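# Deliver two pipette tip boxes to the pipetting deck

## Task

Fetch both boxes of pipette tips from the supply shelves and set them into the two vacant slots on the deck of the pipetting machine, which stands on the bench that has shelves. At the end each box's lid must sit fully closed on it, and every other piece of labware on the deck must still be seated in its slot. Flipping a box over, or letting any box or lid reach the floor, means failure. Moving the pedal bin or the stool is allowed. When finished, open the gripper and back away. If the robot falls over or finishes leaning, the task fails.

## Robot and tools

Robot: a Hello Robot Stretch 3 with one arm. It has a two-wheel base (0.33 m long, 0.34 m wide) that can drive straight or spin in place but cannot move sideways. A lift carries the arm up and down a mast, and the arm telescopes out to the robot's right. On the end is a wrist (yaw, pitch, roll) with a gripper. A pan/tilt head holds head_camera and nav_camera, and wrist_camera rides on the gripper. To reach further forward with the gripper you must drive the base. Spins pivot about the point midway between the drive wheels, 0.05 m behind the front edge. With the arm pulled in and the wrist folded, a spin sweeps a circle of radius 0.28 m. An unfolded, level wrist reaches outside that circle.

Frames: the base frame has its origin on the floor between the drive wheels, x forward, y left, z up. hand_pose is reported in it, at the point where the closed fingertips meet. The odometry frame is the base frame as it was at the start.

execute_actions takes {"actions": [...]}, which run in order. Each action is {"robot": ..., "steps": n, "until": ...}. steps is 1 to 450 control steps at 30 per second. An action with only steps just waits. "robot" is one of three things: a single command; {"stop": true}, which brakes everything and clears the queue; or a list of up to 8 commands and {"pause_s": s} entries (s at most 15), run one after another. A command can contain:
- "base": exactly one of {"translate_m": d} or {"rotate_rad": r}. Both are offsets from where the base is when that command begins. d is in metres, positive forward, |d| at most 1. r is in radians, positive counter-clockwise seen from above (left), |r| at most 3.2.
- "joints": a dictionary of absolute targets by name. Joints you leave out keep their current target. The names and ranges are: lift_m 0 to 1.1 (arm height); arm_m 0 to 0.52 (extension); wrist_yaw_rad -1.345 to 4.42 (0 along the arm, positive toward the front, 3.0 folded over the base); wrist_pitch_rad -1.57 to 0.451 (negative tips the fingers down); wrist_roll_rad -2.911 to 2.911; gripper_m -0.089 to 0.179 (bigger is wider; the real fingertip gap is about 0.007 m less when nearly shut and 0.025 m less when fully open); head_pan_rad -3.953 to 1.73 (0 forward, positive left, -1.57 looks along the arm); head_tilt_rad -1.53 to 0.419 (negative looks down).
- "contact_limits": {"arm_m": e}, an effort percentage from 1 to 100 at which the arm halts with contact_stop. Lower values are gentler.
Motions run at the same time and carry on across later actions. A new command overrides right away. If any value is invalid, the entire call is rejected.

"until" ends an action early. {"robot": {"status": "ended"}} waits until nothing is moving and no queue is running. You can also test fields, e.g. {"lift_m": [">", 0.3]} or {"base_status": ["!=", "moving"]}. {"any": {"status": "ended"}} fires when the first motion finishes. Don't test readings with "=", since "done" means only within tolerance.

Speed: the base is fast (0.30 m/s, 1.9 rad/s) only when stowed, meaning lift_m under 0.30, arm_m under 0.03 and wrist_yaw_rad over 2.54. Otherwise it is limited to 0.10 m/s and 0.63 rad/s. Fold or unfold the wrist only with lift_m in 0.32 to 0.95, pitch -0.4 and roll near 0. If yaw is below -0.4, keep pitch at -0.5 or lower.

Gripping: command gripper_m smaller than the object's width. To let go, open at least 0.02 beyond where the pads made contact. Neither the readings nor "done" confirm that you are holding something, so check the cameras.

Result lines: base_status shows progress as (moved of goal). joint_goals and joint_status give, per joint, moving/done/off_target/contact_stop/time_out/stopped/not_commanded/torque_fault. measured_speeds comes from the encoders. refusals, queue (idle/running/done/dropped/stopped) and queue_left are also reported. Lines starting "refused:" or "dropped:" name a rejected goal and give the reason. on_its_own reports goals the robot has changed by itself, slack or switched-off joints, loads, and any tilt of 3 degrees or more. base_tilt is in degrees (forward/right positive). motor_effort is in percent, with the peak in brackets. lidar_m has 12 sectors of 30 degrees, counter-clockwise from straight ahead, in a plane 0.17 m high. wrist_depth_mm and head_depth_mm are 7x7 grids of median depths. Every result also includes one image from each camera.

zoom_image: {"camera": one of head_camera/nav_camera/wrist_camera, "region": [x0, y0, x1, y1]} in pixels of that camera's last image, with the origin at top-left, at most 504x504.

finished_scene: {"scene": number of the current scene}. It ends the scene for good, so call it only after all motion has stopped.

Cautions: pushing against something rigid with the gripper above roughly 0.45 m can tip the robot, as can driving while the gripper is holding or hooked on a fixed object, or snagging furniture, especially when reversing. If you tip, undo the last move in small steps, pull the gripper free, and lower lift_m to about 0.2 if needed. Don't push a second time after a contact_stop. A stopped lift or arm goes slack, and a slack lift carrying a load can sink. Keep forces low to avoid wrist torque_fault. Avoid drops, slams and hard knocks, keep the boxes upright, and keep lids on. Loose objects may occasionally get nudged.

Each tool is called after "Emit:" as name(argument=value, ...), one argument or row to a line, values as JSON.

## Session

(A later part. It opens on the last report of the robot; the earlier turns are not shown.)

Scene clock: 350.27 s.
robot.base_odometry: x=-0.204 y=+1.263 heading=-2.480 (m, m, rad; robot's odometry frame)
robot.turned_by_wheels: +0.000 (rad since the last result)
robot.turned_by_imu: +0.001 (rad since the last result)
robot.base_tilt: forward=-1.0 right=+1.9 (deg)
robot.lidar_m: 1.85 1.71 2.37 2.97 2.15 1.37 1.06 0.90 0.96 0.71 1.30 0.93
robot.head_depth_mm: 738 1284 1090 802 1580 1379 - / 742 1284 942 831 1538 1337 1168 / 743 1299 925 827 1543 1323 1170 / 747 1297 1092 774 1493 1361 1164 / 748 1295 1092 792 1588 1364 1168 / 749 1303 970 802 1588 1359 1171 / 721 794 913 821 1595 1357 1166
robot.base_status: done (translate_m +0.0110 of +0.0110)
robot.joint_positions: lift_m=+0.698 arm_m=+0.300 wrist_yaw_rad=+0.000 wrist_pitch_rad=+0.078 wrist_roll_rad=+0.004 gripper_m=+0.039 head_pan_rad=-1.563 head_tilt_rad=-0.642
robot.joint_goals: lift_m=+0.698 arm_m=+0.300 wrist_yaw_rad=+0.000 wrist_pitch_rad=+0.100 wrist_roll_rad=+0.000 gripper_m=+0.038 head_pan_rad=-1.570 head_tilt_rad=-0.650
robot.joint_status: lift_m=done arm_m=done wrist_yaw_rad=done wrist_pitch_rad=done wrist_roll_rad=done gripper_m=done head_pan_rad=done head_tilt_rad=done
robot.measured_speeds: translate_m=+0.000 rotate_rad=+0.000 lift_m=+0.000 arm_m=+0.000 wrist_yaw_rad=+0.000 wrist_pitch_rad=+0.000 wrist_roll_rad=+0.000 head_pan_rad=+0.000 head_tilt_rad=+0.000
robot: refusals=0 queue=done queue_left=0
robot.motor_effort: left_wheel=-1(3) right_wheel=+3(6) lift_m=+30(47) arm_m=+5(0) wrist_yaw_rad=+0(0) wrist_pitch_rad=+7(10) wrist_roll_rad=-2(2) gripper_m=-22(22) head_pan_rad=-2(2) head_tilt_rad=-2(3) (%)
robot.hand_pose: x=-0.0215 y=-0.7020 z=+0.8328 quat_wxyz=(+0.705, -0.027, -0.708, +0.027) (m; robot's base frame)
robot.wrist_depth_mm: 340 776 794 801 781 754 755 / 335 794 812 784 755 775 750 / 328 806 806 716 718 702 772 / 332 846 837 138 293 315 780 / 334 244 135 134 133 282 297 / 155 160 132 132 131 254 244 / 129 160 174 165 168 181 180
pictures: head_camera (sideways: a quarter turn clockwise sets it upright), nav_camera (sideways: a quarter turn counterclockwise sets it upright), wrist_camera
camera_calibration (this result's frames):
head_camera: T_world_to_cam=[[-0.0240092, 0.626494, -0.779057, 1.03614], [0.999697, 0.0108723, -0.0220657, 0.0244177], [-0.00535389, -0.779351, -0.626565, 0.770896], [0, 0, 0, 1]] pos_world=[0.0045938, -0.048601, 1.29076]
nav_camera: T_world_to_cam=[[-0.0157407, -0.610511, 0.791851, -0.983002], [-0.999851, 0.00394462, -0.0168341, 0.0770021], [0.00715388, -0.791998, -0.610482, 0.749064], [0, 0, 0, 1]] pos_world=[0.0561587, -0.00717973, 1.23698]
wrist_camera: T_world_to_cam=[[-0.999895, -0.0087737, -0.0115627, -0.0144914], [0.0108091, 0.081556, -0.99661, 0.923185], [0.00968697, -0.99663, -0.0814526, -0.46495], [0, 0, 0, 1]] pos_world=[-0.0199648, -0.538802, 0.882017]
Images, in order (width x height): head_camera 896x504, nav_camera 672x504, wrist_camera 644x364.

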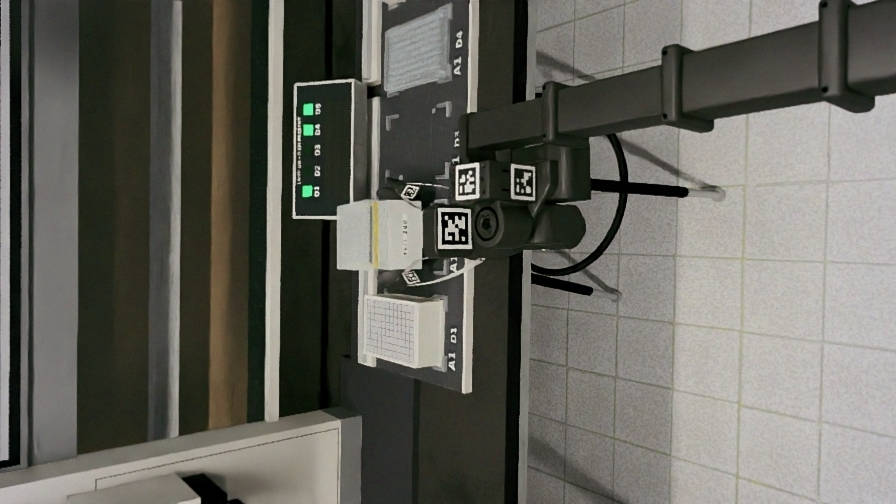

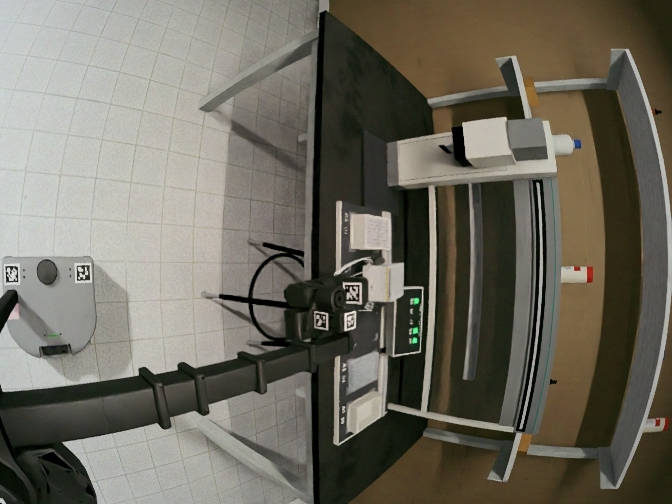

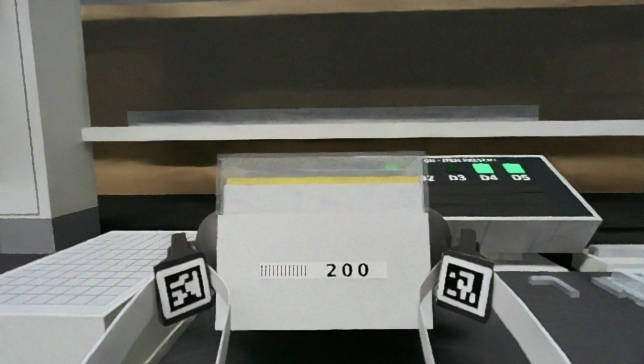

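Emit:
execute_actions(
  actions=[
    {"robot":{"joints":{"arm_m":0.294}},"steps":200,"until":{"robot":{"status":"ended"}}},
    {"steps":15},
  ],
)

Scene clock: 360.03 s.
robot.base_odometry: x=-0.204 y=+1.263 heading=-2.480 (m, m, rad; robot's odometry frame)
robot.turned_by_wheels: +0.000 (rad since the last result)
robot.turned_by_imu: +0.001 (rad since the last result)
robot.base_tilt: forward=-0.9 right=+1.9 (deg)
robot.lidar_m: 1.85 1.71 2.37 2.97 2.15 1.37 1.06 0.90 0.96 0.71 1.30 0.93
robot.head_depth_mm: 738 1277 1089 801 1591 1366 - / 742 1286 942 832 1541 1320 1165 / 746 1294 928 832 1543 1338 1170 / 745 1291 1094 773 1522 1369 1166 / 747 1296 1089 789 1580 1355 1166 / 752 1296 975 800 1588 1358 1168 / 728 795 916 820 1575 1356 1165
robot.base_status: done (translate_m +0.0110 of +0.0110)
robot.joint_positions: lift_m=+0.698 arm_m=+0.294 wrist_yaw_rad=-0.002 wrist_pitch_rad=+0.077 wrist_roll_rad=+0.004 gripper_m=+0.039 head_pan_rad=-1.563 head_tilt_rad=-0.642
robot.joint_goals: lift_m=+0.698 arm_m=+0.294 wrist_yaw_rad=+0.000 wrist_pitch_rad=+0.100 wrist_roll_rad=+0.000 gripper_m=+0.038 head_pan_rad=-1.570 head_tilt_rad=-0.650
robot.joint_status: lift_m=done arm_m=done wrist_yaw_rad=done wrist_pitch_rad=done wrist_roll_rad=done gripper_m=done head_pan_rad=done head_tilt_rad=done
robot.measured_speeds: translate_m=+0.000 rotate_rad=+0.000 lift_m=+0.000 arm_m=+0.000 wrist_yaw_rad=+0.000 wrist_pitch_rad=+0.000 wrist_roll_rad=+0.000 head_pan_rad=+0.000 head_tilt_rad=+0.000
robot: refusals=0 queue=done queue_left=0
robot.motor_effort: left_wheel=-1(1) right_wheel=+3(3) lift_m=+31(31) arm_m=-6(7) wrist_yaw_rad=+1(2) wrist_pitch_rad=+7(7) wrist_roll_rad=-2(2) gripper_m=-22(22) head_pan_rad=-3(1) head_tilt_rad=-3(2) (%)
robot.hand_pose: x=-0.0220 y=-0.6967 z=+0.8327 quat_wxyz=(+0.705, -0.028, -0.708, +0.026) (m; robot's base frame)
robot.wrist_depth_mm: 340 803 790 786 780 771 750 / 338 815 796 805 779 799 772 / 333 829 812 704 718 704 769 / 332 825 814 139 294 318 775 / 334 242 135 134 134 289 294 / 153 159 132 132 131 249 242 / 135 161 173 164 168 180 180
pictures: head_camera (sideways: a quarter turn clockwise sets it upright), nav_camera (sideways: a quarter turn counterclockwise sets it upright), wrist_camera
camera_calibration (this result's frames):
head_camera: T_world_to_cam=[[-0.0240092, 0.626494, -0.779057, 1.03614], [0.999697, 0.0108724, -0.0220657, 0.0244177], [-0.0053538, -0.779351, -0.626565, 0.770895], [0, 0, 0, 1]] pos_world=[0.00459381, -0.048601, 1.29076]
nav_camera: T_world_to_cam=[[-0.0157407, -0.610511, 0.791851, -0.983002], [-0.999851, 0.0039445, -0.0168341, 0.0770021], [0.00715397, -0.791998, -0.610482, 0.749064], [0, 0, 0, 1]] pos_world=[0.0561587, -0.00717973, 1.23698]
wrist_camera: T_world_to_cam=[[-0.99991, -0.00689457, -0.0115304, -0.0136463], [0.0109261, 0.0820517, -0.996568, 0.922907], [0.007817, -0.996604, -0.081969, -0.45927], [0, 0, 0, 1]] pos_world=[-0.0201387, -0.533531, 0.881936]
Images, in order (width x height): head_camera 896x504, nav_camera 672x504, wrist_camera 644x364.

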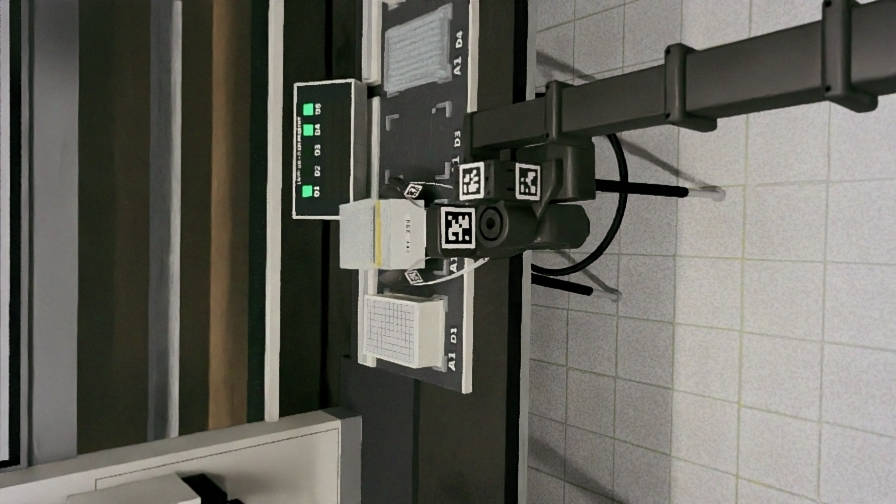

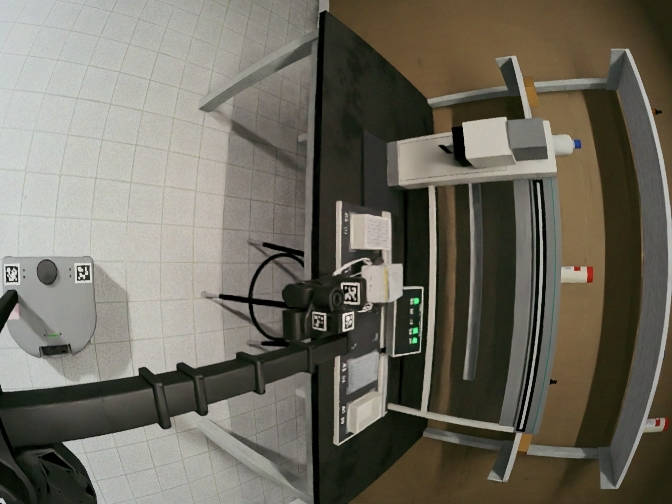

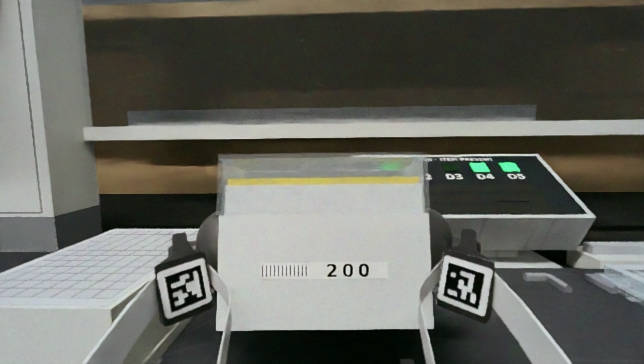

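Emit:
execute_actions(
  actions=[
    {"robot":{"base":{"translate_m":-0.003}},"steps":200,"until":{"robot":{"status":"ended"}}},
    {"steps":15},
  ],
)

Scene clock: 366.17 s.
robot.base_odometry: x=-0.202 y=+1.265 heading=-2.480 (m, m, rad; robot's odometry frame)
robot.turned_by_wheels: +0.000 (rad since the last result)
robot.turned_by_imu: +0.001 (rad since the last result)
robot.base_tilt: forward=-1.1 right=+1.9 (deg)
robot.lidar_m: 1.85 1.71 2.38 2.97 2.14 1.37 1.05 0.90 0.96 0.71 1.30 0.93
robot.head_depth_mm: 736 1283 1092 804 1582 1377 - / 739 1280 945 829 1583 1315 1161 / 742 1281 928 830 1538 1333 1162 / 744 1300 1085 777 1533 1350 1167 / 749 1293 1082 794 1572 1354 1167 / 750 1296 975 801 1587 1360 1167 / 725 802 921 820 1575 1365 1171
robot.base_status: done (translate_m -0.0030 of -0.0030)
robot.joint_positions: lift_m=+0.698 arm_m=+0.294 wrist_yaw_rad=-0.001 wrist_pitch_rad=+0.072 wrist_roll_rad=+0.004 gripper_m=+0.039 head_pan_rad=-1.563 head_tilt_rad=-0.642
robot.joint_goals: lift_m=+0.698 arm_m=+0.294 wrist_yaw_rad=+0.000 wrist_pitch_rad=+0.100 wrist_roll_rad=+0.000 gripper_m=+0.038 head_pan_rad=-1.570 head_tilt_rad=-0.650
robot.joint_status: lift_m=done arm_m=done wrist_yaw_rad=done wrist_pitch_rad=done wrist_roll_rad=done gripper_m=done head_pan_rad=done head_tilt_rad=done
robot.measured_speeds: translate_m=+0.000 rotate_rad=+0.000 lift_m=+0.000 arm_m=+0.000 wrist_yaw_rad=+0.000 wrist_pitch_rad=+0.000 wrist_roll_rad=+0.000 head_pan_rad=+0.000 head_tilt_rad=+0.000
robot: refusals=0 queue=done queue_left=0
robot.motor_effort: left_wheel=-1(5) right_wheel=+1(3) lift_m=+32(32) arm_m=-6(6) wrist_yaw_rad=+1(1) wrist_pitch_rad=+9(9) wrist_roll_rad=-2(2) gripper_m=-22(22) head_pan_rad=-1(1) head_tilt_rad=-2(2) (%)
robot.hand_pose: x=-0.0218 y=-0.6966 z=+0.8313 quat_wxyz=(+0.705, -0.026, -0.708, +0.025) (m; robot's base frame)
robot.wrist_depth_mm: 343 791 767 769 761 753 760 / 339 817 827 795 802 773 756 / 332 814 742 716 717 716 781 / 337 826 776 140 303 309 792 / 335 236 135 134 134 287 298 / 150 157 132 132 131 245 236 / 134 163 172 162 165 177 176
pictures: head_camera (sideways: a quarter turn clockwise sets it upright), nav_camera (sideways: a quarter turn counterclockwise sets it upright), wrist_camera
camera_calibration (this result's frames):
head_camera: T_world_to_cam=[[-0.0240092, 0.626494, -0.779057, 1.03614], [0.999697, 0.0108723, -0.0220657, 0.0244177], [-0.00535389, -0.779351, -0.626565, 0.770895], [0, 0, 0, 1]] pos_world=[0.0045938, -0.048601, 1.29076]
nav_camera: T_world_to_cam=[[-0.0157407, -0.610511, 0.791851, -0.983002], [-0.999851, 0.00394462, -0.0168341, 0.0770021], [0.00715388, -0.791998, -0.610482, 0.749064], [0, 0, 0, 1]] pos_world=[0.0561587, -0.00717974, 1.23698]
wrist_camera: T_world_to_cam=[[-0.999903, -0.00774147, -0.0115611, -0.0139924], [0.0108416, 0.0872876, -0.996124, 0.92481], [0.0087206, -0.996153, -0.0871952, -0.454678], [0, 0, 0, 1]] pos_world=[-0.0200524, -0.533762, 0.881418]
Images, in order (width x height): head_camera 896x504, nav_camera 672x504, wrist_camera 644x364.

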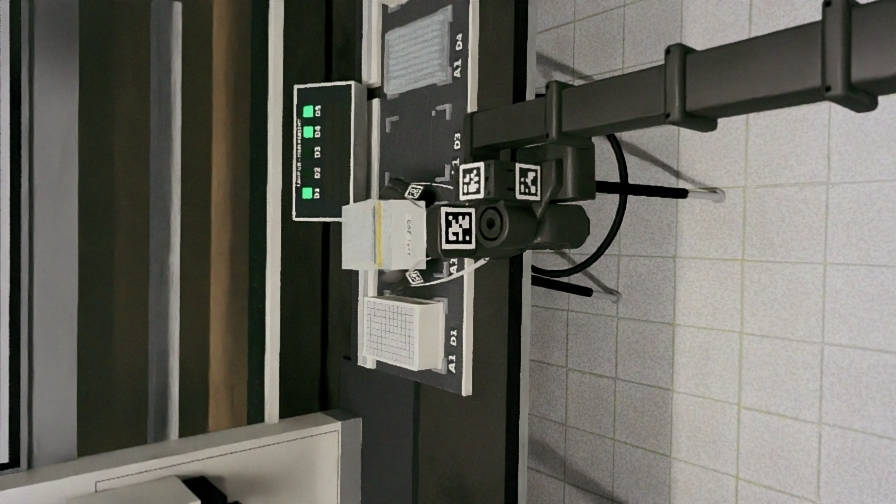

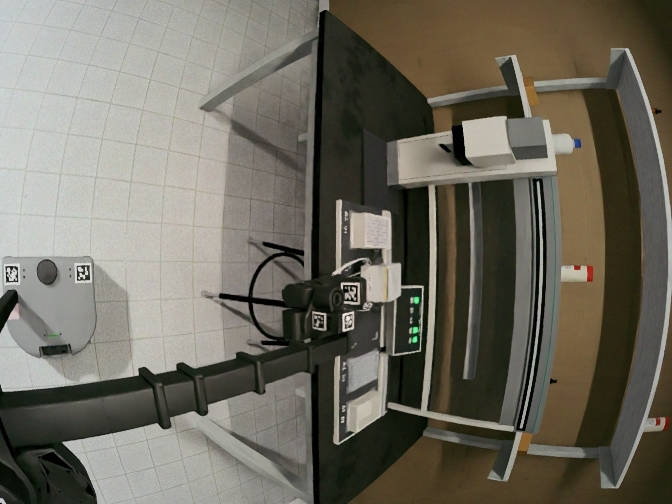

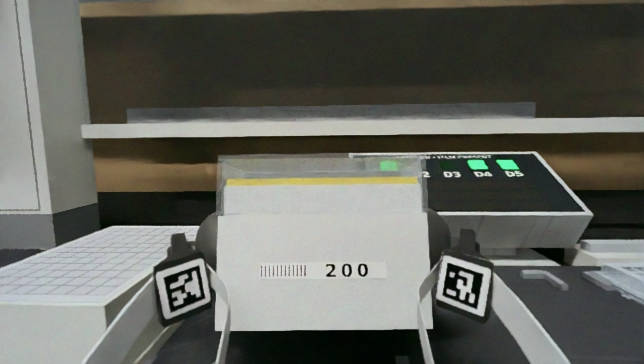

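Emit:
execute_actions(
  actions=[
    {"robot":{"joints":{"lift_m":0.692}},"steps":200,"until":{"robot":{"status":"ended"}}},
    {"robot":{"joints":{"arm_m":0.306},"contact_limits":{"arm_m":12}},"steps":200,"until":{"robot":{"status":"ended"}}},
    {"steps":10},
  ],
)

Scene clock: 369.67 s.
robot.base_odometry: x=-0.202 y=+1.265 heading=-2.480 (m, m, rad; robot's odometry frame)
robot.turned_by_wheels: +0.000 (rad since the last result)
robot.turned_by_imu: +0.000 (rad since the last result)
robot.base_tilt: forward=-1.0 right=+1.9 (deg)
robot.lidar_m: 1.84 1.71 2.38 2.97 2.15 1.37 1.05 0.90 0.96 0.71 1.30 0.92
robot.head_depth_mm: 738 1286 1089 803 1582 1370 - / 740 1286 939 802 1571 1336 1165 / 745 1292 931 831 1528 1327 1160 / 747 1293 1087 776 1534 1358 1170 / 745 1298 1086 791 1590 1358 1171 / 751 1303 999 800 1580 1352 1170 / 726 799 915 820 1585 1356 1174
robot.base_status: done (translate_m -0.0030 of -0.0030)
robot.joint_positions: lift_m=+0.692 arm_m=+0.296 wrist_yaw_rad=-0.001 wrist_pitch_rad=+0.089 wrist_roll_rad=+0.004 gripper_m=+0.039 head_pan_rad=-1.563 head_tilt_rad=-0.642
robot.joint_goals: lift_m=+0.692 arm_m=+0.296 wrist_yaw_rad=+0.000 wrist_pitch_rad=+0.100 wrist_roll_rad=+0.000 gripper_m=+0.038 head_pan_rad=-1.570 head_tilt_rad=-0.650
robot.joint_status: lift_m=done arm_m=contact_stop wrist_yaw_rad=done wrist_pitch_rad=done wrist_roll_rad=done gripper_m=done head_pan_rad=done head_tilt_rad=done
robot.measured_speeds: translate_m=+0.000 rotate_rad=+0.000 lift_m=+0.000 arm_m=+0.000 wrist_yaw_rad=+0.000 wrist_pitch_rad=+0.000 wrist_roll_rad=+0.000 head_pan_rad=+0.000 head_tilt_rad=+0.000
robot: refusals=0 queue=dropped queue_left=0
robot.on_its_own: arm_m is slack since a contact_stop, until your next command for it (your +0.306 is given up)
robot.motor_effort: left_wheel=-1(1) right_wheel=+0(1) lift_m=+30(31) arm_m=+0(15) wrist_yaw_rad=+0(1) wrist_pitch_rad=+3(9) wrist_roll_rad=-2(2) gripper_m=-22(22) head_pan_rad=-2(2) head_tilt_rad=-2(2) (%)
robot.contact_limits: arm_m 12 (drawing in: default 32, maximum 52; extending or still: default 43, maximum 70)
robot.hand_pose: x=-0.0218 y=-0.6979 z=+0.8298 quat_wxyz=(+0.705, -0.032, -0.708, +0.031) (m; robot's base frame)
robot.wrist_depth_mm: 342 804 803 774 771 771 756 / 341 823 792 788 786 783 770 / 332 813 821 805 737 708 788 / 334 841 822 140 306 315 795 / 335 237 135 135 134 286 292 / 147 158 131 132 131 244 239 / 133 162 170 161 164 176 176
pictures: head_camera (sideways: a quarter turn clockwise sets it upright), nav_camera (sideways: a quarter turn counterclockwise sets it upright), wrist_camera
camera_calibration (this result's frames):
head_camera: T_world_to_cam=[[-0.0240091, 0.626494, -0.779057, 1.03614], [0.999697, 0.0108722, -0.0220657, 0.0244177], [-0.00535399, -0.779351, -0.626565, 0.770896], [0, 0, 0, 1]] pos_world=[0.00459379, -0.048601, 1.29076]
nav_camera: T_world_to_cam=[[-0.0157408, -0.610511, 0.791851, -0.983002], [-0.999851, 0.00394474, -0.0168341, 0.0770021], [0.00715378, -0.791998, -0.610482, 0.749064], [0, 0, 0, 1]] pos_world=[0.0561587, -0.00717973, 1.23698]
wrist_camera: T_world_to_cam=[[-0.999903, -0.00795196, -0.0114032, -0.0142942], [0.0108174, 0.070179, -0.997476, 0.912582], [0.00873216, -0.997503, -0.0700862, -0.471199], [0, 0, 0, 1]] pos_world=[-0.02005, -0.53418, 0.877091]
Images, in order (width x height): head_camera 896x504, nav_camera 672x504, wrist_camera 644x364.

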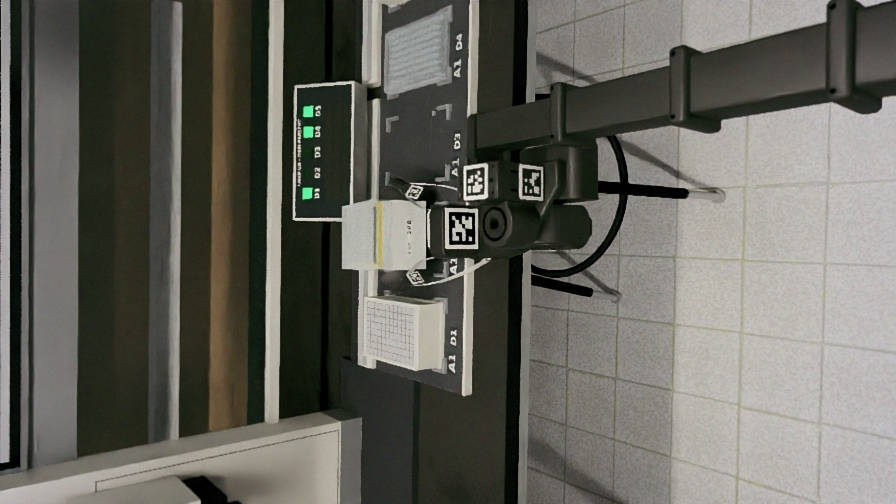

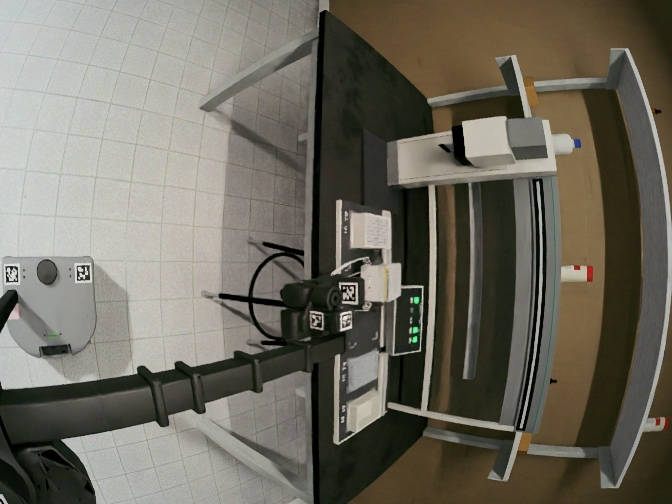

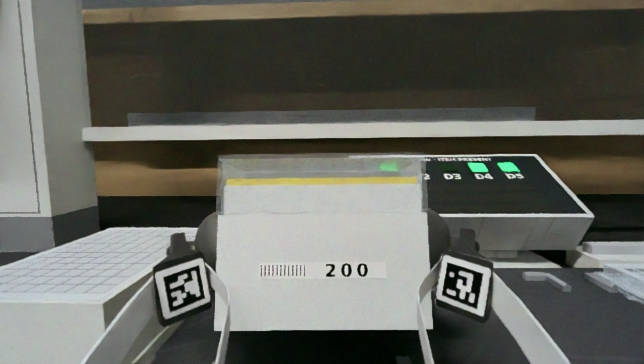

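Emit:
execute_actions(
  actions=[
    {"robot":{"joints":{"lift_m":0.700,"arm_m":0.295}},"steps":200,"until":{"robot":{"status":"ended"}}},
    {"robot":{"joints":{"arm_m":0.305},"contact_limits":{"arm_m":14}},"steps":200,"until":{"robot":{"status":"ended"}}},
    {"steps":10},
  ],
)

Scene clock: 376.27 s.
robot.base_odometry: x=-0.202 y=+1.265 heading=-2.480 (m, m, rad; robot's odometry frame)
robot.turned_by_wheels: +0.000 (rad since the last result)
robot.turned_by_imu: +0.001 (rad since the last result)
robot.base_tilt: forward=-1.0 right=+1.8 (deg)
robot.lidar_m: 1.85 1.71 2.37 2.97 2.14 1.37 1.05 0.90 0.96 0.71 1.30 0.93
robot.head_depth_mm: 741 1277 1082 803 1574 1379 - / 738 1287 947 831 1587 1334 1165 / 742 1284 928 830 1552 1328 1165 / 745 1284 1087 773 1533 1364 1170 / 747 1290 1085 792 1581 1358 1163 / 750 1303 979 804 1584 1347 1164 / 724 795 921 822 1581 1355 1160
robot.base_status: done (translate_m -0.0030 of -0.0030)
robot.joint_positions: lift_m=+0.700 arm_m=+0.300 wrist_yaw_rad=-0.001 wrist_pitch_rad=+0.097 wrist_roll_rad=+0.002 gripper_m=+0.039 head_pan_rad=-1.563 head_tilt_rad=-0.642
robot.joint_goals: lift_m=+0.700 arm_m=+0.300 wrist_yaw_rad=+0.000 wrist_pitch_rad=+0.100 wrist_roll_rad=+0.000 gripper_m=+0.038 head_pan_rad=-1.570 head_tilt_rad=-0.650
robot.joint_status: lift_m=done arm_m=contact_stop wrist_yaw_rad=done wrist_pitch_rad=done wrist_roll_rad=done gripper_m=done head_pan_rad=done head_tilt_rad=done
robot.measured_speeds: translate_m=+0.000 rotate_rad=+0.000 lift_m=+0.000 arm_m=+0.000 wrist_yaw_rad=+0.000 wrist_pitch_rad=+0.000 wrist_roll_rad=+0.000 head_pan_rad=+0.000 head_tilt_rad=+0.000
robot: refusals=0 queue=dropped queue_left=0
robot.on_its_own: arm_m is slack since a contact_stop, until your next command for it (your +0.305 is given up)
robot.motor_effort: left_wheel=+0(1) right_wheel=+1(1) lift_m=+39(45) arm_m=+0(17) wrist_yaw_rad=+1(0) wrist_pitch_rad=+1(10) wrist_roll_rad=+0(2) gripper_m=-22(22) head_pan_rad=-2(1) head_tilt_rad=-3(3) (%)
robot.contact_limits: arm_m 14 (drawing in: default 32, maximum 52; extending or still: default 43, maximum 70)
robot.hand_pose: x=-0.0217 y=-0.7019 z=+0.8395 quat_wxyz=(+0.706, -0.034, -0.707, +0.034) (m; robot's base frame)
robot.wrist_depth_mm: 340 807 796 794 785 763 767 / 343 826 802 799 783 766 758 / 331 826 733 723 718 705 785 / 332 821 823 144 317 329 784 / 331 494 138 137 136 283 382 / 170 185 132 131 131 286 265 / 130 164 185 176 181 194 193
pictures: head_camera (sideways: a quarter turn clockwise sets it upright), nav_camera (sideways: a quarter turn counterclockwise sets it upright), wrist_camera
camera_calibration (this result's frames):
head_camera: T_world_to_cam=[[-0.02401, 0.626636, -0.778942, 1.03599], [0.999697, 0.010876, -0.0220652, 0.0244169], [-0.00535505, -0.779236, -0.626708, 0.771081], [0, 0, 0, 1]] pos_world=[0.00459377, -0.048599, 1.29076]
nav_camera: T_world_to_cam=[[-0.0157398, -0.610656, 0.79174, -0.982856], [-0.999851, 0.00394805, -0.016832, 0.0769993], [0.00715274, -0.791886, -0.610627, 0.749253], [0, 0, 0, 1]] pos_world=[0.0561586, -0.00716788, 1.23698]
wrist_camera: T_world_to_cam=[[-0.999931, -0.0079114, -0.00871176, -0.016415], [0.00820438, 0.0620459, -0.99804, 0.917309], [0.00843642, -0.998042, -0.0619767, -0.481664], [0, 0, 0, 1]] pos_world=[-0.0198763, -0.537766, 0.885515]
Images, in order (width x height): head_camera 896x504, nav_camera 672x504, wrist_camera 644x364.

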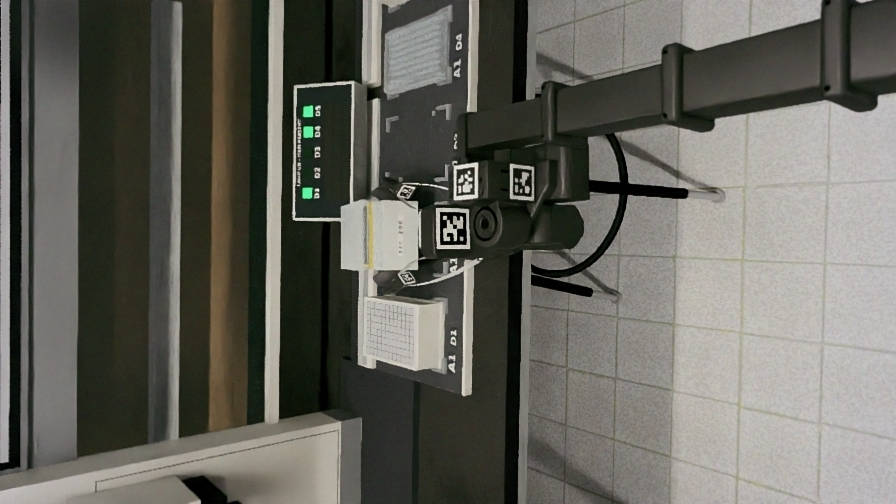

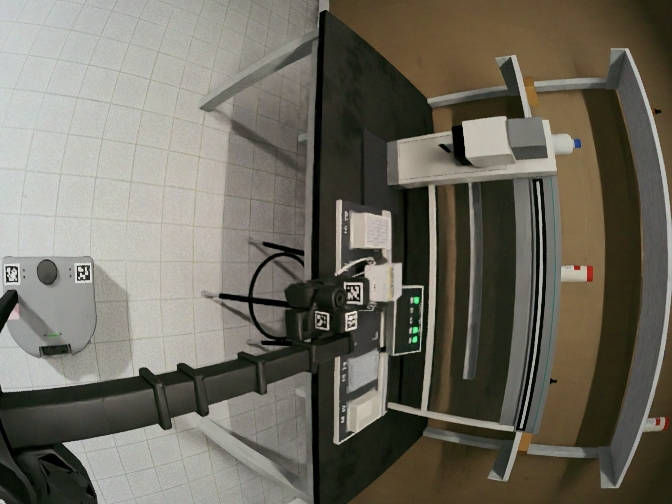

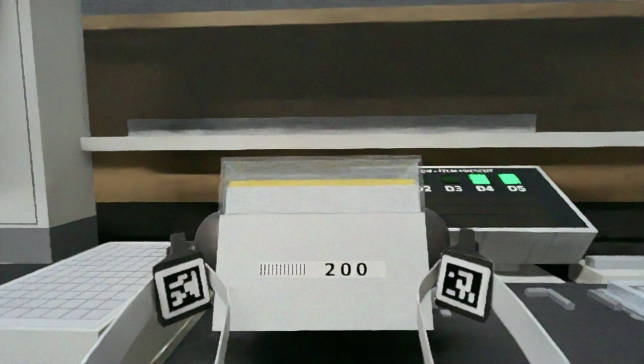

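Emit:
execute_actions(
  actions=[
    {"robot":[{"joints":{"lift_m":0.717,"arm_m":0.298}},{"joints":{"wrist_pitch_rad":0.0}},{"joints":{"lift_m":0.735,"arm_m":0.296}},{"joints":{"wrist_pitch_rad":-0.1}}],"steps":400,"until":{"robot":{"status":"ended"}}},
    {"steps":10},
  ],
)

Scene clock: 396.20 s.
robot.base_odometry: x=-0.202 y=+1.265 heading=-2.480 (m, m, rad; robot's odometry frame)
robot.turned_by_wheels: +0.000 (rad since the last result)
robot.turned_by_imu: +0.001 (rad since the last result)
robot.base_tilt: forward=-1.0 right=+1.9 (deg)
robot.lidar_m: 1.85 1.71 2.38 2.97 2.14 1.36 1.05 0.90 0.96 0.71 1.30 0.92
robot.head_depth_mm: 736 1278 1087 803 1573 1384 - / 743 1295 941 849 - 1341 1164 / 742 1283 925 - 1534 1323 1168 / 745 1297 1083 771 1535 1363 1164 / 750 1297 1081 792 1582 1354 1162 / 749 1301 971 799 1590 1357 1164 / 727 795 915 821 1575 1358 1162
robot.base_status: done (translate_m -0.0030 of -0.0030)
robot.joint_positions: lift_m=+0.735 arm_m=+0.296 wrist_yaw_rad=-0.001 wrist_pitch_rad=-0.113 wrist_roll_rad=+0.002 gripper_m=+0.039 head_pan_rad=-1.563 head_tilt_rad=-0.642
robot.joint_goals: lift_m=+0.735 arm_m=+0.296 wrist_yaw_rad=+0.000 wrist_pitch_rad=-0.100 wrist_roll_rad=+0.000 gripper_m=+0.038 head_pan_rad=-1.570 head_tilt_rad=-0.650
robot.joint_status: lift_m=done arm_m=done wrist_yaw_rad=done wrist_pitch_rad=done wrist_roll_rad=done gripper_m=done head_pan_rad=done head_tilt_rad=done
robot.measured_speeds: translate_m=+0.000 rotate_rad=+0.000 lift_m=+0.000 arm_m=+0.000 wrist_yaw_rad=+0.000 wrist_pitch_rad=+0.000 wrist_roll_rad=+0.000 head_pan_rad=+0.000 head_tilt_rad=+0.000
robot: refusals=0 queue=done queue_left=0
robot.motor_effort: left_wheel=+0(1) right_wheel=+1(2) lift_m=+44(47) arm_m=-6(7) wrist_yaw_rad=+0(1) wrist_pitch_rad=+4(10) wrist_roll_rad=-1(1) gripper_m=-21(22) head_pan_rad=-1(3) head_tilt_rad=-2(3) (%)
robot.hand_pose: x=-0.0216 y=-0.6932 z=+0.8206 quat_wxyz=(+0.706, +0.040, -0.706, -0.041) (m; robot's base frame)
robot.wrist_depth_mm: 336 751 749 735 740 705 720 / 338 692 693 686 671 673 738 / 342 800 797 784 322 319 771 / 338 453 250 137 280 286 403 / 184 184 132 131 131 271 269 / 140 146 133 134 133 209 204 / 145 154 159 152 153 158 162
pictures: head_camera (sideways: a quarter turn clockwise sets it upright), nav_camera (sideways: a quarter turn counterclockwise sets it upright), wrist_camera
camera_calibration (this result's frames):
head_camera: T_world_to_cam=[[-0.0240101, 0.626636, -0.778942, 1.03599], [0.999697, 0.0108761, -0.0220652, 0.0244169], [-0.00535496, -0.779236, -0.626708, 0.771081], [0, 0, 0, 1]] pos_world=[0.00459377, -0.048599, 1.29076]
nav_camera: T_world_to_cam=[[-0.0157398, -0.610656, 0.79174, -0.982856], [-0.999851, 0.00394794, -0.016832, 0.0769993], [0.00715283, -0.791886, -0.610627, 0.749253], [0, 0, 0, 1]] pos_world=[0.0561586, -0.00716787, 1.23698]
wrist_camera: T_world_to_cam=[[-0.999926, -0.00629799, -0.0104099, -0.0138914], [0.00833164, 0.269067, -0.963085, 1.0127], [0.00886646, -0.963101, -0.268994, -0.280085], [0, 0, 0, 1]] pos_world=[-0.0198444, -0.542321, 0.899829]
Images, in order (width x height): head_camera 896x504, nav_camera 672x504, wrist_camera 644x364.

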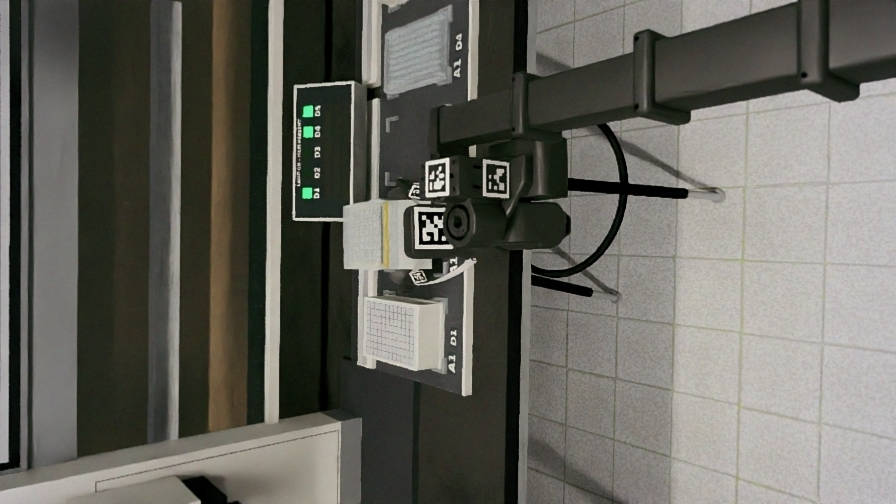

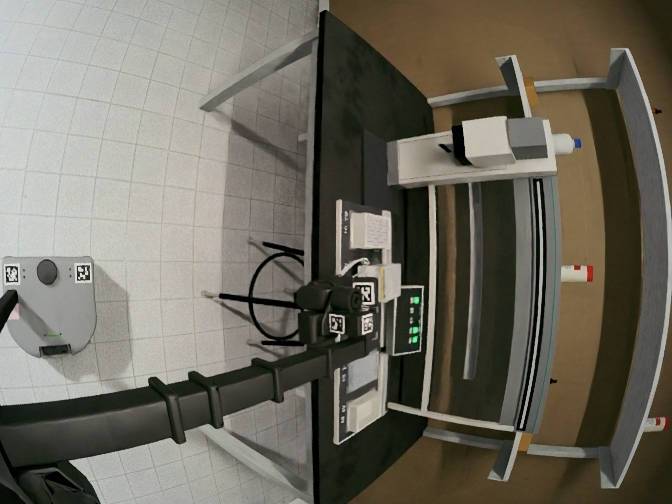

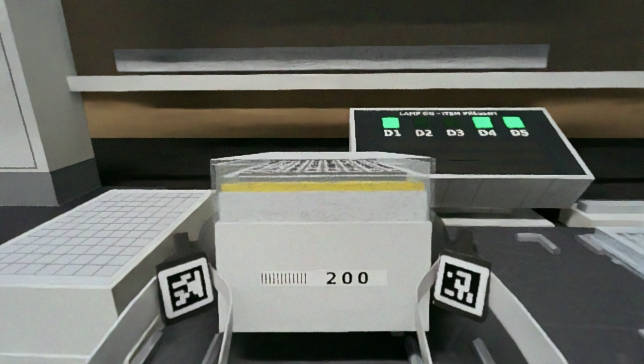

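Emit:
execute_actions(
  actions=[
    {"robot":{"joints":{"lift_m":0.729}},"steps":200,"until":{"robot":{"status":"ended"}}},
    {"robot":{"joints":{"arm_m":0.305},"contact_limits":{"arm_m":25}},"steps":200,"until":{"robot":{"status":"ended"}}},
    {"steps":10},
  ],
)

Scene clock: 400.50 s.
robot.base_odometry: x=-0.202 y=+1.265 heading=-2.480 (m, m, rad; robot's odometry frame)
robot.turned_by_wheels: +0.000 (rad since the last result)
robot.turned_by_imu: +0.002 (rad since the last result)
robot.base_tilt: forward=-1.1 right=+1.9 (deg)
robot.lidar_m: 1.84 1.72 2.37 2.97 2.14 1.37 1.05 0.90 0.96 0.71 1.30 0.93
robot.head_depth_mm: 740 1279 1040 802 1586 1396 - / 741 1292 946 832 - 1327 1176 / 744 1290 933 - 1537 1327 1167 / 747 1290 1097 769 1545 1360 1173 / 747 1303 1098 796 1572 1353 1169 / 752 1302 1038 803 1598 1372 1168 / 725 797 916 823 1578 1356 1169
robot.base_status: done (translate_m -0.0030 of -0.0030)
robot.joint_positions: lift_m=+0.729 arm_m=+0.303 wrist_yaw_rad=+0.003 wrist_pitch_rad=-0.112 wrist_roll_rad=+0.002 gripper_m=+0.039 head_pan_rad=-1.563 head_tilt_rad=-0.642
robot.joint_goals: lift_m=+0.729 arm_m=+0.305 wrist_yaw_rad=+0.000 wrist_pitch_rad=-0.100 wrist_roll_rad=+0.000 gripper_m=+0.038 head_pan_rad=-1.570 head_tilt_rad=-0.650
robot.joint_status: lift_m=done arm_m=done wrist_yaw_rad=done wrist_pitch_rad=done wrist_roll_rad=done gripper_m=done head_pan_rad=done head_tilt_rad=done
robot.measured_speeds: translate_m=+0.000 rotate_rad=+0.000 lift_m=+0.000 arm_m=+0.000 wrist_yaw_rad=+0.000 wrist_pitch_rad=+0.000 wrist_roll_rad=+0.000 head_pan_rad=+0.000 head_tilt_rad=+0.000
robot: refusals=0 queue=done queue_left=0
robot.on_its_own: arm_m is at rest, and its effort (+24) is outside its rest range (-14 to +14)
robot.motor_effort: left_wheel=+0(1) right_wheel=-1(4) lift_m=+30(44) arm_m=+24(24) wrist_yaw_rad=-3(3) wrist_pitch_rad=+4(4) wrist_roll_rad=-1(1) gripper_m=-23(23) head_pan_rad=-3(3) head_tilt_rad=-2(2) (%)
robot.contact_limits: arm_m 25 (drawing in: default 32, maximum 52; extending or still: default 43, maximum 70)
robot.hand_pose: x=-0.0206 y=-0.7003 z=+0.8154 quat_wxyz=(+0.706, +0.041, -0.706, -0.039) (m; robot's base frame)
robot.wrist_depth_mm: 333 745 749 724 709 716 704 / 332 699 683 695 676 675 730 / 333 802 798 782 316 308 753 / 336 449 200 136 276 281 289 / 178 178 131 129 127 265 263 / 135 142 133 130 129 205 198 / 139 150 155 149 154 160 159
pictures: head_camera (sideways: a quarter turn clockwise sets it upright), nav_camera (sideways: a quarter turn counterclockwise sets it upright), wrist_camera
camera_calibration (this result's frames):
head_camera: T_world_to_cam=[[-0.0240102, 0.626636, -0.778942, 1.03599], [0.999697, 0.0108762, -0.0220652, 0.0244169], [-0.00535487, -0.779236, -0.626708, 0.771081], [0, 0, 0, 1]] pos_world=[0.00459378, -0.048599, 1.29076]
nav_camera: T_world_to_cam=[[-0.0157397, -0.610656, 0.79174, -0.982856], [-0.999851, 0.00394781, -0.016832, 0.0769993], [0.00715293, -0.791886, -0.610627, 0.749253], [0, 0, 0, 1]] pos_world=[0.0561586, -0.00716787, 1.23698]
wrist_camera: T_world_to_cam=[[-0.999888, -0.010356, -0.0107804, -0.0154995], [0.00761406, 0.26778, -0.96345, 1.009], [0.0128643, -0.963424, -0.267671, -0.289571], [0, 0, 0, 1]] pos_world=[-0.0194552, -0.549332, 0.894448]
Images, in order (width x height): head_camera 896x504, nav_camera 672x504, wrist_camera 644x364.

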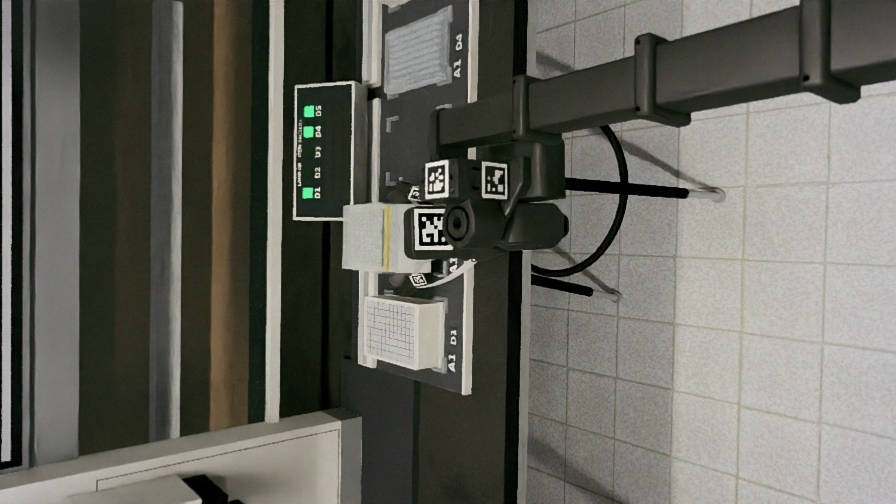

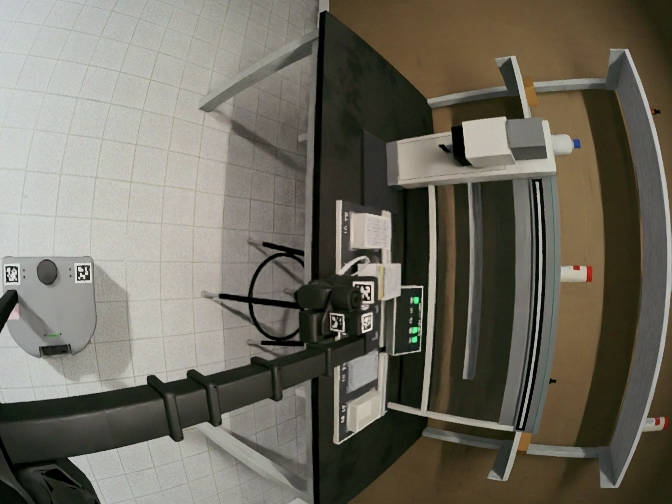

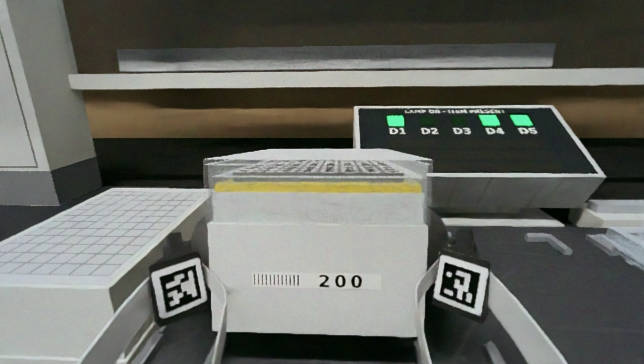

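Emit:
execute_actions(
  actions=[
    {"robot":[{"joints":{"arm_m":0.298}},{"joints":{"lift_m":0.722}}],"steps":300,"until":{"robot":{"status":"ended"}}},
    {"steps":10},
  ],
)

Scene clock: 407.60 s.
robot.base_odometry: x=-0.202 y=+1.265 heading=-2.480 (m, m, rad; robot's odometry frame)
robot.turned_by_wheels: +0.000 (rad since the last result)
robot.turned_by_imu: +0.001 (rad since the last result)
robot.base_tilt: forward=-1.1 right=+1.8 (deg)
robot.lidar_m: 1.84 1.71 2.38 2.97 2.15 1.37 1.05 0.90 0.96 0.71 1.30 0.93
robot.head_depth_mm: 739 1285 1084 800 1580 1398 - / 744 1278 944 832 - 1322 1160 / 744 1290 927 862 1545 1325 1169 / 745 1292 1089 775 1503 1361 1163 / 748 1310 1088 793 1598 1353 1167 / 751 1302 975 799 1601 1365 1164 / 725 796 917 820 1580 1360 1170
robot.base_status: done (translate_m -0.0030 of -0.0030)
robot.joint_positions: lift_m=+0.722 arm_m=+0.298 wrist_yaw_rad=+0.003 wrist_pitch_rad=-0.115 wrist_roll_rad=+0.002 gripper_m=+0.039 head_pan_rad=-1.563 head_tilt_rad=-0.642
robot.joint_goals: lift_m=+0.722 arm_m=+0.298 wrist_yaw_rad=+0.000 wrist_pitch_rad=-0.100 wrist_roll_rad=+0.000 gripper_m=+0.038 head_pan_rad=-1.570 head_tilt_rad=-0.650
robot.joint_status: lift_m=done arm_m=done wrist_yaw_rad=done wrist_pitch_rad=done wrist_roll_rad=done gripper_m=done head_pan_rad=done head_tilt_rad=done
robot.measured_speeds: translate_m=+0.000 rotate_rad=+0.000 lift_m=+0.000 arm_m=+0.000 wrist_yaw_rad=+0.000 wrist_pitch_rad=+0.000 wrist_roll_rad=+0.000 head_pan_rad=+0.000 head_tilt_rad=+0.000
robot: refusals=0 queue=done queue_left=0
robot.motor_effort: left_wheel=+1(0) right_wheel=-2(2) lift_m=+29(30) arm_m=-2(24) wrist_yaw_rad=-3(4) wrist_pitch_rad=+4(5) wrist_roll_rad=-1(1) gripper_m=-22(23) head_pan_rad=-2(2) head_tilt_rad=-3(3) (%)
robot.hand_pose: x=-0.0207 y=-0.6949 z=+0.8078 quat_wxyz=(+0.705, +0.042, -0.706, -0.040) (m; robot's base frame)
robot.wrist_depth_mm: 336 742 740 745 725 720 727 / 338 771 797 767 673 659 734 / 336 827 807 792 302 298 651 / 333 234 162 134 275 287 287 / 156 168 130 128 127 245 240 / 136 138 133 132 130 189 183 / 142 143 139 138 142 142 147
pictures: head_camera (sideways: a quarter turn clockwise sets it upright), nav_camera (sideways: a quarter turn counterclockwise sets it upright), wrist_camera
camera_calibration (this result's frames):
head_camera: T_world_to_cam=[[-0.0240101, 0.626636, -0.778942, 1.03599], [0.999697, 0.0108761, -0.0220652, 0.0244169], [-0.00535496, -0.779236, -0.626708, 0.771081], [0, 0, 0, 1]] pos_world=[0.00459377, -0.048599, 1.29076]
nav_camera: T_world_to_cam=[[-0.0157398, -0.610656, 0.79174, -0.982856], [-0.999851, 0.00394794, -0.016832, 0.0769993], [0.00715283, -0.791886, -0.610627, 0.749253], [0, 0, 0, 1]] pos_world=[0.0561586, -0.00716787, 1.23698]
wrist_camera: T_world_to_cam=[[-0.999889, -0.00990823, -0.0111417, -0.0150181], [0.00804766, 0.270423, -0.962708, 1.00143], [0.0125517, -0.962691, -0.270313, -0.283718], [0, 0, 0, 1]] pos_world=[-0.0195145, -0.544092, 0.887229]
Images, in order (width x height): head_camera 896x504, nav_camera 672x504, wrist_camera 644x364.

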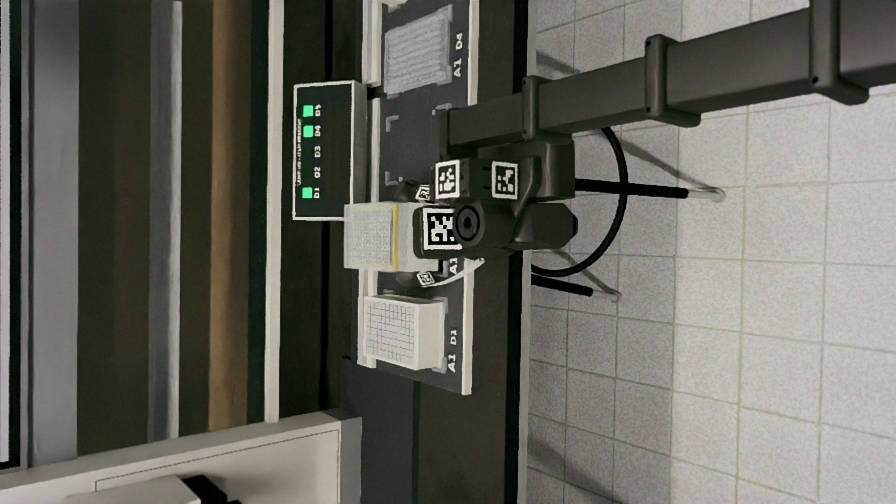

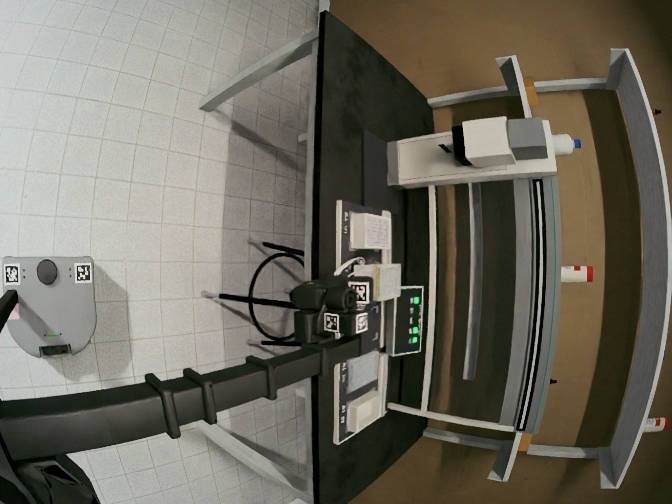

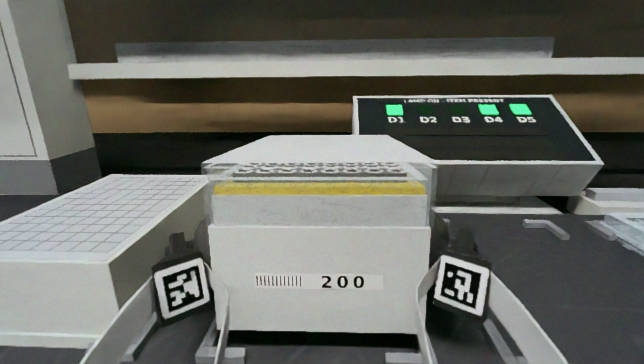

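Emit:
zoom_image(
  camera="wrist_camera",
  region=[150, 280, 500, 364],
)

Region (150, 280, 500, 364) of wrist_camera's 644x364 image, scaled by 1.440; it fills the top 121 rows of this view, and the rest is white.

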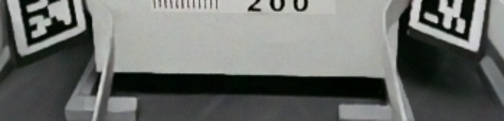

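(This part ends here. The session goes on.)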